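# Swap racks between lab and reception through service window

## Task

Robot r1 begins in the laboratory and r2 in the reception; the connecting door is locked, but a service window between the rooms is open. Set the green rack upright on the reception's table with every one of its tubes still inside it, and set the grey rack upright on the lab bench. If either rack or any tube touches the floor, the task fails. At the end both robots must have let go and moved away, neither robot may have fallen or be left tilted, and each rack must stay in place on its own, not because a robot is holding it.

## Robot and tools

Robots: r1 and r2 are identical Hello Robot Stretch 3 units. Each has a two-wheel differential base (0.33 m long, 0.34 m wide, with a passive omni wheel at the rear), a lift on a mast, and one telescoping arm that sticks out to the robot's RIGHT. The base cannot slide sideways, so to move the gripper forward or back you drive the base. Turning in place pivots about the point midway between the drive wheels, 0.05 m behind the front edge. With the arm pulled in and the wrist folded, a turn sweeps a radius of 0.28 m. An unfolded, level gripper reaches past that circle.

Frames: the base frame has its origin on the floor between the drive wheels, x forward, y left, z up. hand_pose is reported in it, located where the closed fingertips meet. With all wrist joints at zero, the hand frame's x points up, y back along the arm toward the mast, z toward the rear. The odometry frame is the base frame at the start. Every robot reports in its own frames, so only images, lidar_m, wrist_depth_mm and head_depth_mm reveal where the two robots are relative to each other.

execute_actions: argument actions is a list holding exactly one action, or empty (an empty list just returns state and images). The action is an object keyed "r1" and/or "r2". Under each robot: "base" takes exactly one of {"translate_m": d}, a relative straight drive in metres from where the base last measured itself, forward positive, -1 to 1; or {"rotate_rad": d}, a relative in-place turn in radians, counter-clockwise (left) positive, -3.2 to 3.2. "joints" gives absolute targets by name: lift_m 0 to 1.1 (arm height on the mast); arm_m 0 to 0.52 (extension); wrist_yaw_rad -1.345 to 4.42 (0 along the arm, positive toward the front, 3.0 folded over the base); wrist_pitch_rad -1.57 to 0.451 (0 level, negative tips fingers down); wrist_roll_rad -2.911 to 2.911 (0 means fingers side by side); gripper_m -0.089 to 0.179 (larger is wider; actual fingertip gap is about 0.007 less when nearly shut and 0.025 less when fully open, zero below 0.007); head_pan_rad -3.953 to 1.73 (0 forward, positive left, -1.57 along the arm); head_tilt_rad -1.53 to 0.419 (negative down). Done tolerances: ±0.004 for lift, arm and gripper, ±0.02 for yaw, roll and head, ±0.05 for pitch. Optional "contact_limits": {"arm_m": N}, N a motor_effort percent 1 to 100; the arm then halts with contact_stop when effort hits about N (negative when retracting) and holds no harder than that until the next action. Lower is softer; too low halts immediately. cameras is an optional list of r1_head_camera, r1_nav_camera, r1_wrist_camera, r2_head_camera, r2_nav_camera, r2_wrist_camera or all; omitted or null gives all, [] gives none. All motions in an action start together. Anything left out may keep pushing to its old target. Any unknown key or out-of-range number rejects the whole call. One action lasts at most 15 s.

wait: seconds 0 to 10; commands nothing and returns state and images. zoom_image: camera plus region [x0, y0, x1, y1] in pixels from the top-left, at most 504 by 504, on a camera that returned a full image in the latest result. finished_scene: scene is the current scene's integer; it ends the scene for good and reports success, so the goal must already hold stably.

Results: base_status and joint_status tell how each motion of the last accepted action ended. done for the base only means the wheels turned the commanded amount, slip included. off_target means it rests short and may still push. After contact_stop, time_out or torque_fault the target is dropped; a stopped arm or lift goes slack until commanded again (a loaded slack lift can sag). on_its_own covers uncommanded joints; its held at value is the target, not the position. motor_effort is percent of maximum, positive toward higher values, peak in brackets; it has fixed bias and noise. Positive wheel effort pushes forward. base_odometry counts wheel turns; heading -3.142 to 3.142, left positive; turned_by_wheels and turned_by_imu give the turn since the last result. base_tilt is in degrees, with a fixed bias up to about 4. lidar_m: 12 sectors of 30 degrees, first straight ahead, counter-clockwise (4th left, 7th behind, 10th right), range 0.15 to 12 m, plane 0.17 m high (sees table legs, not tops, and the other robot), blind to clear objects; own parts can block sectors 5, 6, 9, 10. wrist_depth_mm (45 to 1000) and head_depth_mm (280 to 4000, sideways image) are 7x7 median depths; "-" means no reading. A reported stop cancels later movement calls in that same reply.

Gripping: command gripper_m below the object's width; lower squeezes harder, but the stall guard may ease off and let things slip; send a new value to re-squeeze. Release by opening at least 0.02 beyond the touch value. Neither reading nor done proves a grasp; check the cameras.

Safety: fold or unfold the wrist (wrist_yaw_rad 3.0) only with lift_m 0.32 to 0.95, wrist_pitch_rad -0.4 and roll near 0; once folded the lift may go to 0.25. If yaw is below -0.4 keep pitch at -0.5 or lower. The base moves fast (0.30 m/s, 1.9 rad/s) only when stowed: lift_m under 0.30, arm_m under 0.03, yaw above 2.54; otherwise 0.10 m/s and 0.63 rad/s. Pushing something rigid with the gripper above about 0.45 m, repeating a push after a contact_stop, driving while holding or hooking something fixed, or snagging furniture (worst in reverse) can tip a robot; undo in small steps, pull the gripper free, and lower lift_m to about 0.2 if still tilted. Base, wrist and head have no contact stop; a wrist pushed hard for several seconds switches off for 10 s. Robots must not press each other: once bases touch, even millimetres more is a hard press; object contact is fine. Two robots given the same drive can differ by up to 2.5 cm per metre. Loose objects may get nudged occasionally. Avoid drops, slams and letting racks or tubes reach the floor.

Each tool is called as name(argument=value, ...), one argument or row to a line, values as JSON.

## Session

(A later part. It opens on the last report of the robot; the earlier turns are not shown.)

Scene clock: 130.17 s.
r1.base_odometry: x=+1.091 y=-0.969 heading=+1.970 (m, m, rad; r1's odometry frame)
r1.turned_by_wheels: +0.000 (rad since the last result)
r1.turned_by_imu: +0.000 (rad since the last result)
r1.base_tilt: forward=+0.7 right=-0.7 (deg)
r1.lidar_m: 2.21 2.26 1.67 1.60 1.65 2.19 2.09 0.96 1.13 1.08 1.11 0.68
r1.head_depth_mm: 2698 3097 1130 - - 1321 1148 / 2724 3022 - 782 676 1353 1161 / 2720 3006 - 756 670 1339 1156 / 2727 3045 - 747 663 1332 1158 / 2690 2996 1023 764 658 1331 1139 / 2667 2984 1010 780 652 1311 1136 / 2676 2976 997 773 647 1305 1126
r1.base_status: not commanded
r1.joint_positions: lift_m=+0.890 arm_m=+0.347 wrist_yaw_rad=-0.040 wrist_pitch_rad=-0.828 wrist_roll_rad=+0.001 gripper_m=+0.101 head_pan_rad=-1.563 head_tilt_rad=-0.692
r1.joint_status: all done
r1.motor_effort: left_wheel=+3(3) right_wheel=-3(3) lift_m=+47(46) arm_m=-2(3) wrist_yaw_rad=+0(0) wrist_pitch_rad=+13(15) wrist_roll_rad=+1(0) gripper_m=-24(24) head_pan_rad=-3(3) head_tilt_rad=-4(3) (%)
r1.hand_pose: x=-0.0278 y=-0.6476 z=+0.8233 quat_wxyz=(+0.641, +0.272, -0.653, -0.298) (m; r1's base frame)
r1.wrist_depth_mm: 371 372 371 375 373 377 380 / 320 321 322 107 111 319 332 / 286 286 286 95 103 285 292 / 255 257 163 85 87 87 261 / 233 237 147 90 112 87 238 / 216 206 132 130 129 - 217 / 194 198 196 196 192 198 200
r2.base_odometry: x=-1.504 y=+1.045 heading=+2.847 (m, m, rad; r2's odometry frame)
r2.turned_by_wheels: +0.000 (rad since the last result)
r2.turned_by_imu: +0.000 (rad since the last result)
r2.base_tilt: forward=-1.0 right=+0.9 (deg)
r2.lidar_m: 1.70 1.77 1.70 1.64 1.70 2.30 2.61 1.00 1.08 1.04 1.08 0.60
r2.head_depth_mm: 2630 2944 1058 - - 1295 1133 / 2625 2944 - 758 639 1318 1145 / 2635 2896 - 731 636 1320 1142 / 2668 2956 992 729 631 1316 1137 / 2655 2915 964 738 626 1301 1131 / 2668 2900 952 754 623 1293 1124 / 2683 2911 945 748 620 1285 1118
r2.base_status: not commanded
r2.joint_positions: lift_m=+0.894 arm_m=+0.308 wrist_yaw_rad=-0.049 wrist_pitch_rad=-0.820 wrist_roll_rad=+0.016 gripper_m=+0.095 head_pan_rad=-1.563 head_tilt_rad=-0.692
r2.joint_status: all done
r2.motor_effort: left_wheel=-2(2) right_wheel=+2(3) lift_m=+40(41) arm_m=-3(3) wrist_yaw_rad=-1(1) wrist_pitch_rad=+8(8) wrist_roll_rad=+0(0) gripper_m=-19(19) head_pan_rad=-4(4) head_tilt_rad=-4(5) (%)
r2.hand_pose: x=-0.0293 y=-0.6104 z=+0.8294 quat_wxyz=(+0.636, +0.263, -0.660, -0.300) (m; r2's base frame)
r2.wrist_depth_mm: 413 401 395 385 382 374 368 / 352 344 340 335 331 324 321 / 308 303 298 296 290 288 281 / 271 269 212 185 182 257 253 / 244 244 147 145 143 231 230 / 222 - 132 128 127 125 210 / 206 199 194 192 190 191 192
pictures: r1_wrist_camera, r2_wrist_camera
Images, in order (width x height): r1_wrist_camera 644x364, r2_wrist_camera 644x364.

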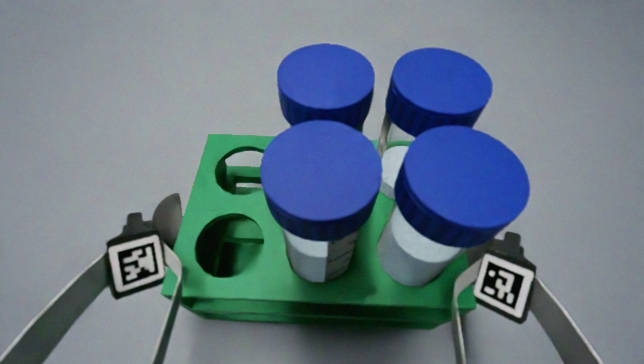

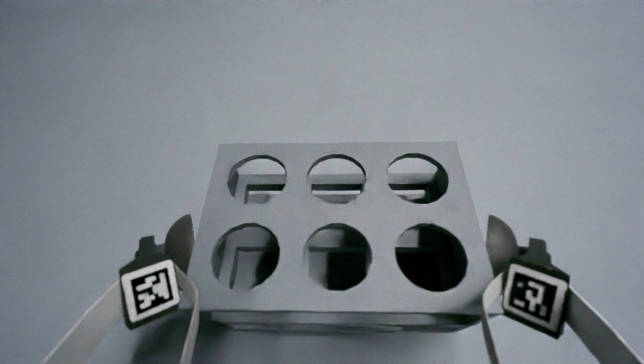

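execute_actions(
  actions=[
    {"r1":{"base":{"translate_m":0.88},"joints":{"lift_m":0.97,"arm_m":0.02,"wrist_yaw_rad":0}},"r2":{"base":{"translate_m":-0.98},"joints":{"lift_m":0.97,"arm_m":0.02,"wrist_yaw_rad":0}}},
  ],
  cameras=[],
)

execute_actions(
  actions=[
    {"r1":{"base":{"rotate_rad":-0.8}},"r2":{"base":{"rotate_rad":0.40}}},
  ],
  cameras=[],
)

execute_actions(
  actions=[
    {"r1":{"base":{"translate_m":1.0}},"r2":{"base":{"translate_m":-1.0}}},
  ],
  cameras=[],
)

execute_actions(
  actions=[
    {"r1":{"base":{"rotate_rad":2.39}},"r2":{"base":{"rotate_rad":-1.99}}},
  ],
  cameras=["r1_head_camera","r2_head_camera","r1_nav_camera"],
)

Scene clock: 153.33 s.
r1.base_odometry: x=+0.749 y=-0.158 heading=+1.970 (m, m, rad; r1's odometry frame)
r1.turned_by_wheels: +0.000 (rad since the last result)
r1.turned_by_imu: +0.004 (rad since the last result)
r1.base_tilt: forward=+0.7 right=-0.8 (deg)
r1.lidar_m: 1.34 1.38 1.70 1.62 1.68 2.26 1.78 1.54 0.51 1.12 1.95 1.40
r1.head_depth_mm: 2692 3078 1154 - - - 1149 / 2686 3068 1218 - - - 1116 / 2708 3099 2595 - - - 1131 / 2640 3026 2509 2110 - - 1150 / 2670 3003 2505 1930 503 1298 1138 / 2638 2942 2493 1919 1570 1315 1140 / 2686 2959 2459 1906 1535 1315 1130
r1.base_status: done
r1.joint_positions: lift_m=+0.970 arm_m=+0.020 wrist_yaw_rad=+0.000 wrist_pitch_rad=-0.829 wrist_roll_rad=+0.001 gripper_m=+0.101 head_pan_rad=-1.563 head_tilt_rad=-0.692
r1.joint_status: all done
r1.motor_effort: left_wheel=+2(8) right_wheel=-2(4) lift_m=+48(49) arm_m=-2(5) wrist_yaw_rad=-1(2) wrist_pitch_rad=+14(13) wrist_roll_rad=+1(0) gripper_m=-23(23) head_pan_rad=-3(3) head_tilt_rad=-2(4) (%)
r1.hand_pose: x=-0.0216 y=-0.3206 z=+0.9031 quat_wxyz=(+0.647, +0.285, -0.647, -0.285) (m; r1's base frame)
r1.wrist_depth_mm: - - - - - 517 517 / - - - 107 111 445 452 / - - - 94 106 405 398 / - - 162 85 87 87 355 / - - 148 88 112 85 326 / - 978 131 129 128 - - / 933 945 904 947 907 952 944
r2.base_odometry: x=-0.566 y=+0.760 heading=+2.847 (m, m, rad; r2's odometry frame)
r2.turned_by_wheels: +0.000 (rad since the last result)
r2.turned_by_imu: +0.005 (rad since the last result)
r2.base_tilt: forward=-0.9 right=+0.9 (deg)
r2.lidar_m: 2.67 2.32 1.70 1.62 1.69 1.69 1.64 1.70 2.34 0.39 1.08 1.48
r2.head_depth_mm: 2632 2916 2663 - - - 1159 / 2639 2927 2537 - - - 1150 / 2641 2952 2399 - - - 1144 / 2654 2954 1059 - - 1231 1137 / 2662 2887 965 760 502 1243 1090 / 2658 2902 954 753 621 1292 1125 / 2663 2886 946 748 617 1291 1120
r2.base_status: done
r2.joint_positions: lift_m=+0.969 arm_m=+0.020 wrist_yaw_rad=-0.001 wrist_pitch_rad=-0.820 wrist_roll_rad=+0.016 gripper_m=+0.095 head_pan_rad=-1.563 head_tilt_rad=-0.692
r2.joint_status: all done
r2.motor_effort: left_wheel=-2(4) right_wheel=+3(3) lift_m=+40(39) arm_m=-4(5) wrist_yaw_rad=+0(2) wrist_pitch_rad=+8(8) wrist_roll_rad=+0(0) gripper_m=-19(19) head_pan_rad=-4(4) head_tilt_rad=-4(5) (%)
r2.hand_pose: x=-0.0217 y=-0.3224 z=+0.9042 quat_wxyz=(+0.643, +0.280, -0.653, -0.285) (m; r2's base frame)
r2.wrist_depth_mm: 545 537 523 539 - - - / 464 460 459 462 - - - / 408 383 378 401 - - - / 366 358 211 184 182 - - / 328 329 147 145 143 - - / - - 132 128 127 126 - / 968 931 907 895 880 899 900
pictures: none
No camera images: the call's "cameras" was empty. Leave "cameras" out to get every camera's image.

Scene clock: 155.60 s.
r1.base_odometry: x=+0.749 y=-0.158 heading=+1.170 (m, m, rad; r1's odometry frame)
r1.turned_by_wheels: -0.800 (rad since the last result)
r1.turned_by_imu: -0.804 (rad since the last result)
r1.base_tilt: forward=+0.7 right=-0.7 (deg)
r1.lidar_m: 1.58 1.34 1.34 1.49 1.62 1.62 1.84 2.98 1.79 0.51 1.09 2.90
r1.head_depth_mm: 2699 1564 1177 - - - 1157 / 2909 1534 1106 - - - 1160 / 3155 1511 1048 - - - 1144 / 3454 1493 1031 855 - - 1147 / 3610 3558 1024 786 504 1059 1150 / 3290 3356 1009 781 1512 1315 1140 / 3025 3264 998 833 1506 1311 1134
r1.base_status: done
r1.joint_positions: lift_m=+0.970 arm_m=+0.020 wrist_yaw_rad=+0.000 wrist_pitch_rad=-0.829 wrist_roll_rad=+0.001 gripper_m=+0.101 head_pan_rad=-1.563 head_tilt_rad=-0.692
r1.joint_status: not commanded
r1.motor_effort: left_wheel=+3(9) right_wheel=-3(7) lift_m=+48(48) arm_m=-2(3) wrist_yaw_rad=-1(1) wrist_pitch_rad=+14(14) wrist_roll_rad=+1(1) gripper_m=-23(24) head_pan_rad=-3(3) head_tilt_rad=-3(4) (%)
r1.hand_pose: x=-0.0216 y=-0.3206 z=+0.9031 quat_wxyz=(+0.647, +0.285, -0.647, -0.285) (m; r1's base frame)
r1.wrist_depth_mm: - 499 510 513 525 - - / - 838 436 107 109 - - / - - 402 95 106 - - / - - 163 85 87 86 - / - - 148 88 112 85 - / - 982 131 129 130 - - / 937 919 928 921 916 958 949
r2.base_odometry: x=-0.566 y=+0.760 heading=-3.036 (m, m, rad; r2's odometry frame)
r2.turned_by_wheels: +0.400 (rad since the last result)
r2.turned_by_imu: +0.395 (rad since the last result)
r2.base_tilt: forward=-1.0 right=+0.9 (deg)
r2.lidar_m: 2.68 1.78 1.62 1.65 1.75 1.65 1.66 2.09 0.39 1.05 1.32 1.49
r2.head_depth_mm: 2550 2833 2671 - - - 1156 / 2639 2912 1038 - - - 1146 / 2763 3003 987 - - - 1102 / 2883 3085 977 - - 1256 1137 / 3040 3215 965 759 502 1303 1131 / 3178 3218 956 754 1418 1293 1122 / 3258 1285 946 749 1468 1284 1119
r2.base_status: done
r2.joint_positions: lift_m=+0.969 arm_m=+0.020 wrist_yaw_rad=-0.001 wrist_pitch_rad=-0.820 wrist_roll_rad=+0.016 gripper_m=+0.095 head_pan_rad=-1.563 head_tilt_rad=-0.692
r2.joint_status: not commanded
r2.motor_effort: left_wheel=-2(6) right_wheel=+3(7) lift_m=+40(39) arm_m=-3(3) wrist_yaw_rad=+0(0) wrist_pitch_rad=+8(8) wrist_roll_rad=+1(0) gripper_m=-18(19) head_pan_rad=-4(3) head_tilt_rad=-3(5) (%)
r2.hand_pose: x=-0.0217 y=-0.3224 z=+0.9042 quat_wxyz=(+0.643, +0.280, -0.653, -0.285) (m; r2's base frame)
r2.wrist_depth_mm: 546 541 528 519 507 505 - / 470 459 453 444 444 440 - / - 404 398 387 370 393 - / - - 212 185 182 353 - / - - 147 145 144 321 - / - - 132 128 127 126 - / 974 920 912 912 882 900 895
pictures: none
No camera images: the call's "cameras" was empty. Leave "cameras" out to get every camera's image.

Scene clock: 166.57 s.
r1.base_odometry: x=+1.139 y=+0.763 heading=+1.170 (m, m, rad; r1's odometry frame)
r1.turned_by_wheels: +0.000 (rad since the last result)
r1.turned_by_imu: +0.005 (rad since the last result)
r1.base_tilt: forward=+0.8 right=-0.7 (deg)
r1.lidar_m: 0.78 0.66 0.66 0.75 1.25 2.35 2.68 1.03 1.04 2.85 2.41 1.41
r1.head_depth_mm: 3373 3548 2802 - - - 1160 / 3612 3786 2721 - - - 1163 / 3399 3585 2585 - - - 1137 / 3053 3376 2506 2088 - - 1143 / 2759 3054 2506 1931 504 1301 1140 / 2530 2800 2461 1914 1554 1320 1137 / 2272 2555 2442 1886 1537 1309 1131
r1.base_status: done
r1.joint_positions: lift_m=+0.970 arm_m=+0.020 wrist_yaw_rad=+0.000 wrist_pitch_rad=-0.829 wrist_roll_rad=+0.001 gripper_m=+0.101 head_pan_rad=-1.563 head_tilt_rad=-0.692
r1.joint_status: not commanded
r1.motor_effort: left_wheel=+2(8) right_wheel=-3(3) lift_m=+48(48) arm_m=-3(3) wrist_yaw_rad=+0(0) wrist_pitch_rad=+13(14) wrist_roll_rad=+1(0) gripper_m=-23(24) head_pan_rad=-3(3) head_tilt_rad=-4(3) (%)
r1.hand_pose: x=-0.0216 y=-0.3206 z=+0.9031 quat_wxyz=(+0.647, +0.285, -0.647, -0.285) (m; r1's base frame)
r1.wrist_depth_mm: - - - - - - 596 / - - - 107 111 - - / - - - 95 106 - - / - - 163 85 87 87 - / - - 148 90 112 86 - / - 987 131 130 129 - - / 939 920 900 928 943 940 947
r2.base_odometry: x=+0.428 y=+0.865 heading=-3.036 (m, m, rad; r2's odometry frame)
r2.turned_by_wheels: +0.000 (rad since the last result)
r2.turned_by_imu: +0.004 (rad since the last result)
r2.base_tilt: forward=-1.1 right=+0.9 (deg)
r2.lidar_m: 3.30 2.17 2.02 1.15 0.79 0.73 0.74 0.93 1.98 2.77 1.12 0.92
r2.head_depth_mm: 2215 2477 2647 - - - 1153 / 2320 2614 2505 - - - 1144 / 2411 2730 2400 - - - 1144 / 2518 2809 2377 - - 1255 1134 / 2616 2915 2347 1854 502 1302 1130 / 2770 3004 2325 1840 1515 1296 1125 / 2882 3121 2289 1829 1507 1290 1119
r2.base_status: done
r2.joint_positions: lift_m=+0.969 arm_m=+0.020 wrist_yaw_rad=-0.001 wrist_pitch_rad=-0.820 wrist_roll_rad=+0.016 gripper_m=+0.095 head_pan_rad=-1.563 head_tilt_rad=-0.692
r2.joint_status: not commanded
r2.motor_effort: left_wheel=-2(5) right_wheel=+3(4) lift_m=+40(40) arm_m=-3(3) wrist_yaw_rad=+0(0) wrist_pitch_rad=+8(8) wrist_roll_rad=+0(1) gripper_m=-19(19) head_pan_rad=-4(4) head_tilt_rad=-5(5) (%)
r2.hand_pose: x=-0.0217 y=-0.3224 z=+0.9042 quat_wxyz=(+0.643, +0.280, -0.653, -0.285) (m; r2's base frame)
r2.wrist_depth_mm: 684 - - - - - - / - - - - - - - / - - - - - - - / - - 211 185 182 - - / - - 147 145 144 - - / - - 132 128 127 126 - / 933 943 893 901 895 907 897
pictures: none
No camera images: the call's "cameras" was empty. Leave "cameras" out to get every camera's image.

Scene clock: 171.33 s.
r1.base_odometry: x=+1.139 y=+0.763 heading=-2.723 (m, m, rad; r1's odometry frame)
r1.turned_by_wheels: +2.390 (rad since the last result)
r1.turned_by_imu: +2.402 (rad since the last result)
r1.base_tilt: forward=+0.7 right=-0.7 (deg)
r1.lidar_m: 2.35 2.44 1.03 1.03 1.04 2.50 2.40 0.94 0.68 0.66 0.68 0.93
r1.head_depth_mm: - 3829 1962 - - - 1163 / - 3813 1021 - - - 1164 / 3022 3502 971 - - - 1132 / 2638 3608 957 789 - - 1151 / 2517 3188 946 728 504 1241 1148 / - 3171 936 721 639 1233 1141 / 1100 3074 926 714 998 1228 1130
r1.base_status: done
r1.joint_positions: lift_m=+0.970 arm_m=+0.020 wrist_yaw_rad=+0.000 wrist_pitch_rad=-0.829 wrist_roll_rad=+0.001 gripper_m=+0.101 head_pan_rad=-1.563 head_tilt_rad=-0.692
r1.joint_status: not commanded
r1.motor_effort: left_wheel=-3(9) right_wheel=+2(9) lift_m=+48(48) arm_m=-3(3) wrist_yaw_rad=-1(0) wrist_pitch_rad=+14(13) wrist_roll_rad=+1(1) gripper_m=-24(24) head_pan_rad=-3(3) head_tilt_rad=-4(4) (%)
r1.hand_pose: x=-0.0216 y=-0.3206 z=+0.9031 quat_wxyz=(+0.647, +0.285, -0.647, -0.285) (m; r1's base frame)
r1.wrist_depth_mm: 434 438 437 443 450 446 448 / 383 379 386 107 110 381 389 / 336 338 340 95 103 340 344 / 823 344 160 85 87 87 323 / - - 148 90 112 89 915 / - 1000 131 130 129 - - / 931 937 916 915 901 939 964
r2.base_odometry: x=+0.428 y=+0.865 heading=+1.257 (m, m, rad; r2's odometry frame)
r2.turned_by_wheels: -1.990 (rad since the last result)
r2.turned_by_imu: -1.964 (rad since the last result)
r2.base_tilt: forward=-1.0 right=+0.9 (deg)
r2.lidar_m: 2.73 2.84 1.13 0.92 2.88 2.08 2.02 1.03 0.76 0.73 0.76 1.04
r2.head_depth_mm: 597 679 752 - - - 1152 / 592 681 771 - - - 1148 / - 1078 816 - - - 1145 / 2879 3098 902 - - 1254 1135 / 2566 3212 892 703 502 1303 1131 / 2254 2490 881 717 1162 1291 1120 / 2225 1079 876 711 1167 1289 1120
r2.base_status: done
r2.joint_positions: lift_m=+0.969 arm_m=+0.020 wrist_yaw_rad=-0.001 wrist_pitch_rad=-0.820 wrist_roll_rad=+0.016 gripper_m=+0.095 head_pan_rad=-1.563 head_tilt_rad=-0.692
r2.joint_status: not commanded
r2.motor_effort: left_wheel=+2(5) right_wheel=-3(6) lift_m=+40(40) arm_m=-3(4) wrist_yaw_rad=+0(0) wrist_pitch_rad=+8(8) wrist_roll_rad=+0(0) gripper_m=-19(19) head_pan_rad=-4(4) head_tilt_rad=-4(4) (%)
r2.hand_pose: x=-0.0217 y=-0.3224 z=+0.9042 quat_wxyz=(+0.643, +0.280, -0.653, -0.285) (m; r2's base frame)
r2.wrist_depth_mm: 475 470 458 447 459 462 463 / 405 400 393 383 531 538 542 / 375 368 358 352 363 656 642 / 888 884 212 185 182 782 787 / - - 147 145 143 917 - / - - 132 128 126 125 - / 953 922 908 897 878 892 910
pictures: r1_head_camera (sideways: a quarter turn clockwise sets it upright), r1_nav_camera (sideways: a quarter turn counterclockwise sets it upright), r2_head_camera (sideways: a quarter turn clockwise sets it upright)
Images, in order (width x height): r1_head_camera 896x504, r1_nav_camera 672x504, r2_head_camera 896x504.

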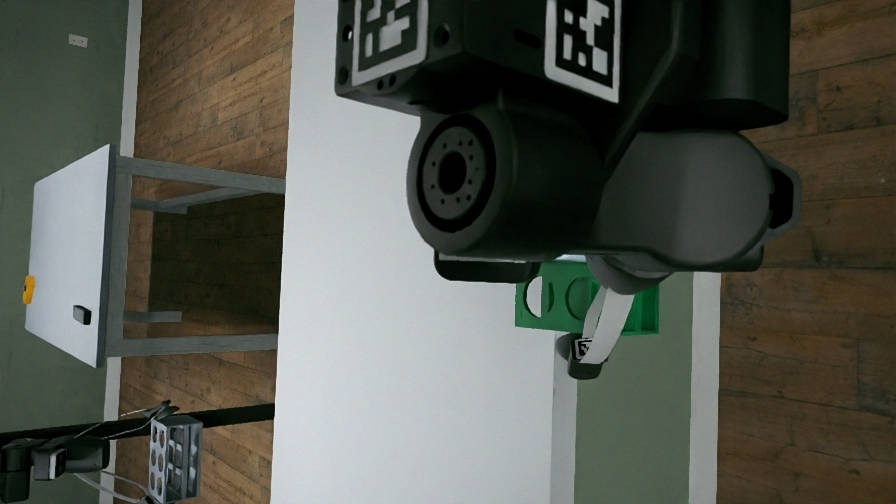

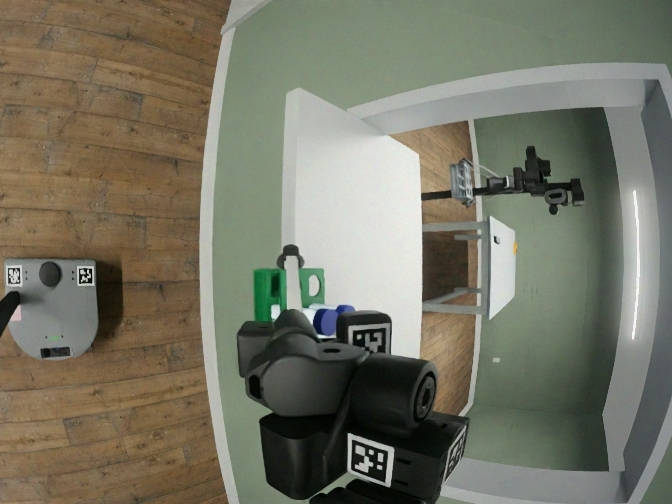

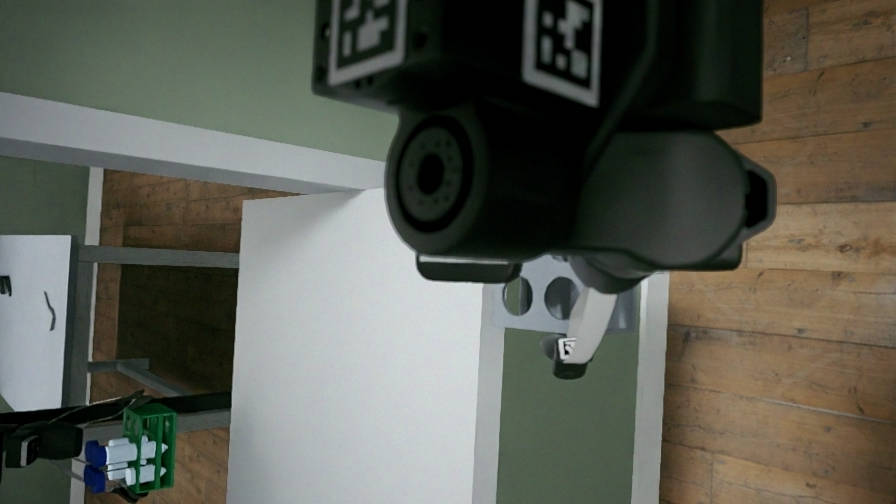

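execute_actions(
  actions=[
    {"r1":{"base":{"translate_m":-0.08},"joints":{"arm_m":0.43,"lift_m":0.925}},"r2":{"base":{"translate_m":0.13},"joints":{"arm_m":0.47,"lift_m":0.93}}},
  ],
  cameras=["r1_head_camera","r2_head_camera","r1_nav_camera"],
)

Scene clock: 190.70 s.
r1.base_odometry: x=+1.212 y=+0.796 heading=-2.723 (m, m, rad; r1's odometry frame)
r1.turned_by_wheels: +0.000 (rad since the last result)
r1.turned_by_imu: +0.000 (rad since the last result)
r1.base_tilt: forward=+0.8 right=-0.7 (deg)
r1.lidar_m: 2.43 2.52 1.05 1.02 1.03 2.41 2.33 0.94 0.69 0.66 0.68 0.93
r1.head_depth_mm: - - - - 1039 1271 1169 / - - 935 748 660 1265 1164 / - - 894 741 655 1258 1163 / 2589 3813 795 733 651 1244 1145 / 2517 3512 941 729 643 1240 1141 / - 2976 933 723 638 1236 1135 / - 2930 823 712 1001 1223 1133
r1.base_status: done
r1.joint_positions: lift_m=+0.925 arm_m=+0.430 wrist_yaw_rad=+0.000 wrist_pitch_rad=-0.830 wrist_roll_rad=+0.001 gripper_m=+0.101 head_pan_rad=-1.563 head_tilt_rad=-0.692
r1.joint_status: all done
r1.motor_effort: left_wheel=-3(9) right_wheel=+3(4) lift_m=+32(41) arm_m=+5(6) wrist_yaw_rad=+0(0) wrist_pitch_rad=+13(14) wrist_roll_rad=+1(1) gripper_m=-24(24) head_pan_rad=-3(2) head_tilt_rad=-4(4) (%)
r1.hand_pose: x=-0.0216 y=-0.7298 z=+0.8585 quat_wxyz=(+0.647, +0.285, -0.647, -0.286) (m; r1's base frame)
r1.wrist_depth_mm: 358 359 358 362 - - - / 316 315 318 107 111 310 322 / 279 278 282 95 104 277 284 / 248 249 163 85 87 87 255 / 228 232 148 87 112 86 231 / 212 201 132 130 129 - 211 / 191 192 189 191 190 194 195
r2.base_odometry: x=+0.468 y=+0.989 heading=+1.257 (m, m, rad; r2's odometry frame)
r2.turned_by_wheels: +0.000 (rad since the last result)
r2.turned_by_imu: +0.001 (rad since the last result)
r2.base_tilt: forward=-0.9 right=+0.9 (deg)
r2.lidar_m: 2.61 2.70 1.05 0.92 3.07 2.22 2.14 1.04 0.76 0.73 0.76 1.05
r2.head_depth_mm: 667 657 - - 1180 1314 1156 / - - 869 722 1147 1322 1147 / - - 843 715 1155 1311 1141 / 2613 3442 809 708 1155 1304 1135 / 2561 3190 892 702 1158 1299 1134 / 2823 2881 877 719 1161 1287 1126 / 804 819 811 710 1167 1283 1118
r2.base_status: done
r2.joint_positions: lift_m=+0.931 arm_m=+0.470 wrist_yaw_rad=-0.001 wrist_pitch_rad=-0.821 wrist_roll_rad=+0.016 gripper_m=+0.095 head_pan_rad=-1.563 head_tilt_rad=-0.692
r2.joint_status: all done
r2.motor_effort: left_wheel=+2(6) right_wheel=-4(5) lift_m=+17(38) arm_m=+4(6) wrist_yaw_rad=+0(0) wrist_pitch_rad=+8(8) wrist_roll_rad=+0(0) gripper_m=-19(19) head_pan_rad=-4(4) head_tilt_rad=-4(3) (%)
r2.hand_pose: x=-0.0217 y=-0.7716 z=+0.8653 quat_wxyz=(+0.643, +0.280, -0.653, -0.285) (m; r2's base frame)
r2.wrist_depth_mm: 399 392 385 376 373 - - / 339 338 330 328 322 320 - / 300 296 292 287 281 279 - / 265 262 212 184 182 250 239 / 240 239 147 145 144 226 219 / 217 - 132 128 127 126 206 / 202 196 189 188 186 188 188
pictures: r1_head_camera (sideways: a quarter turn clockwise sets it upright), r1_nav_camera (sideways: a quarter turn counterclockwise sets it upright), r2_head_camera (sideways: a quarter turn clockwise sets it upright)
Images, in order (width x height): r1_head_camera 896x504, r1_nav_camera 672x504, r2_head_camera 896x504.

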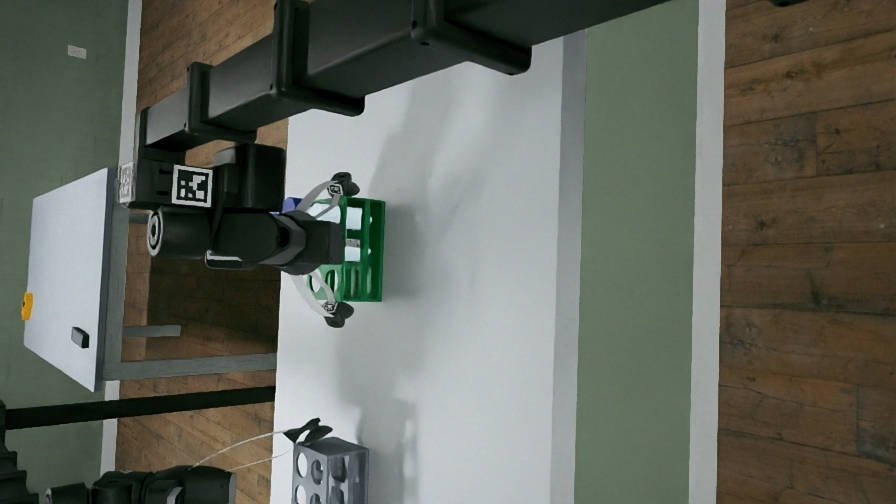

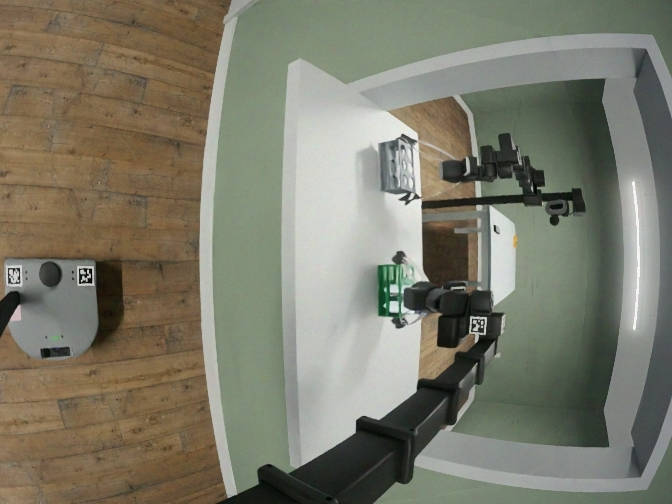

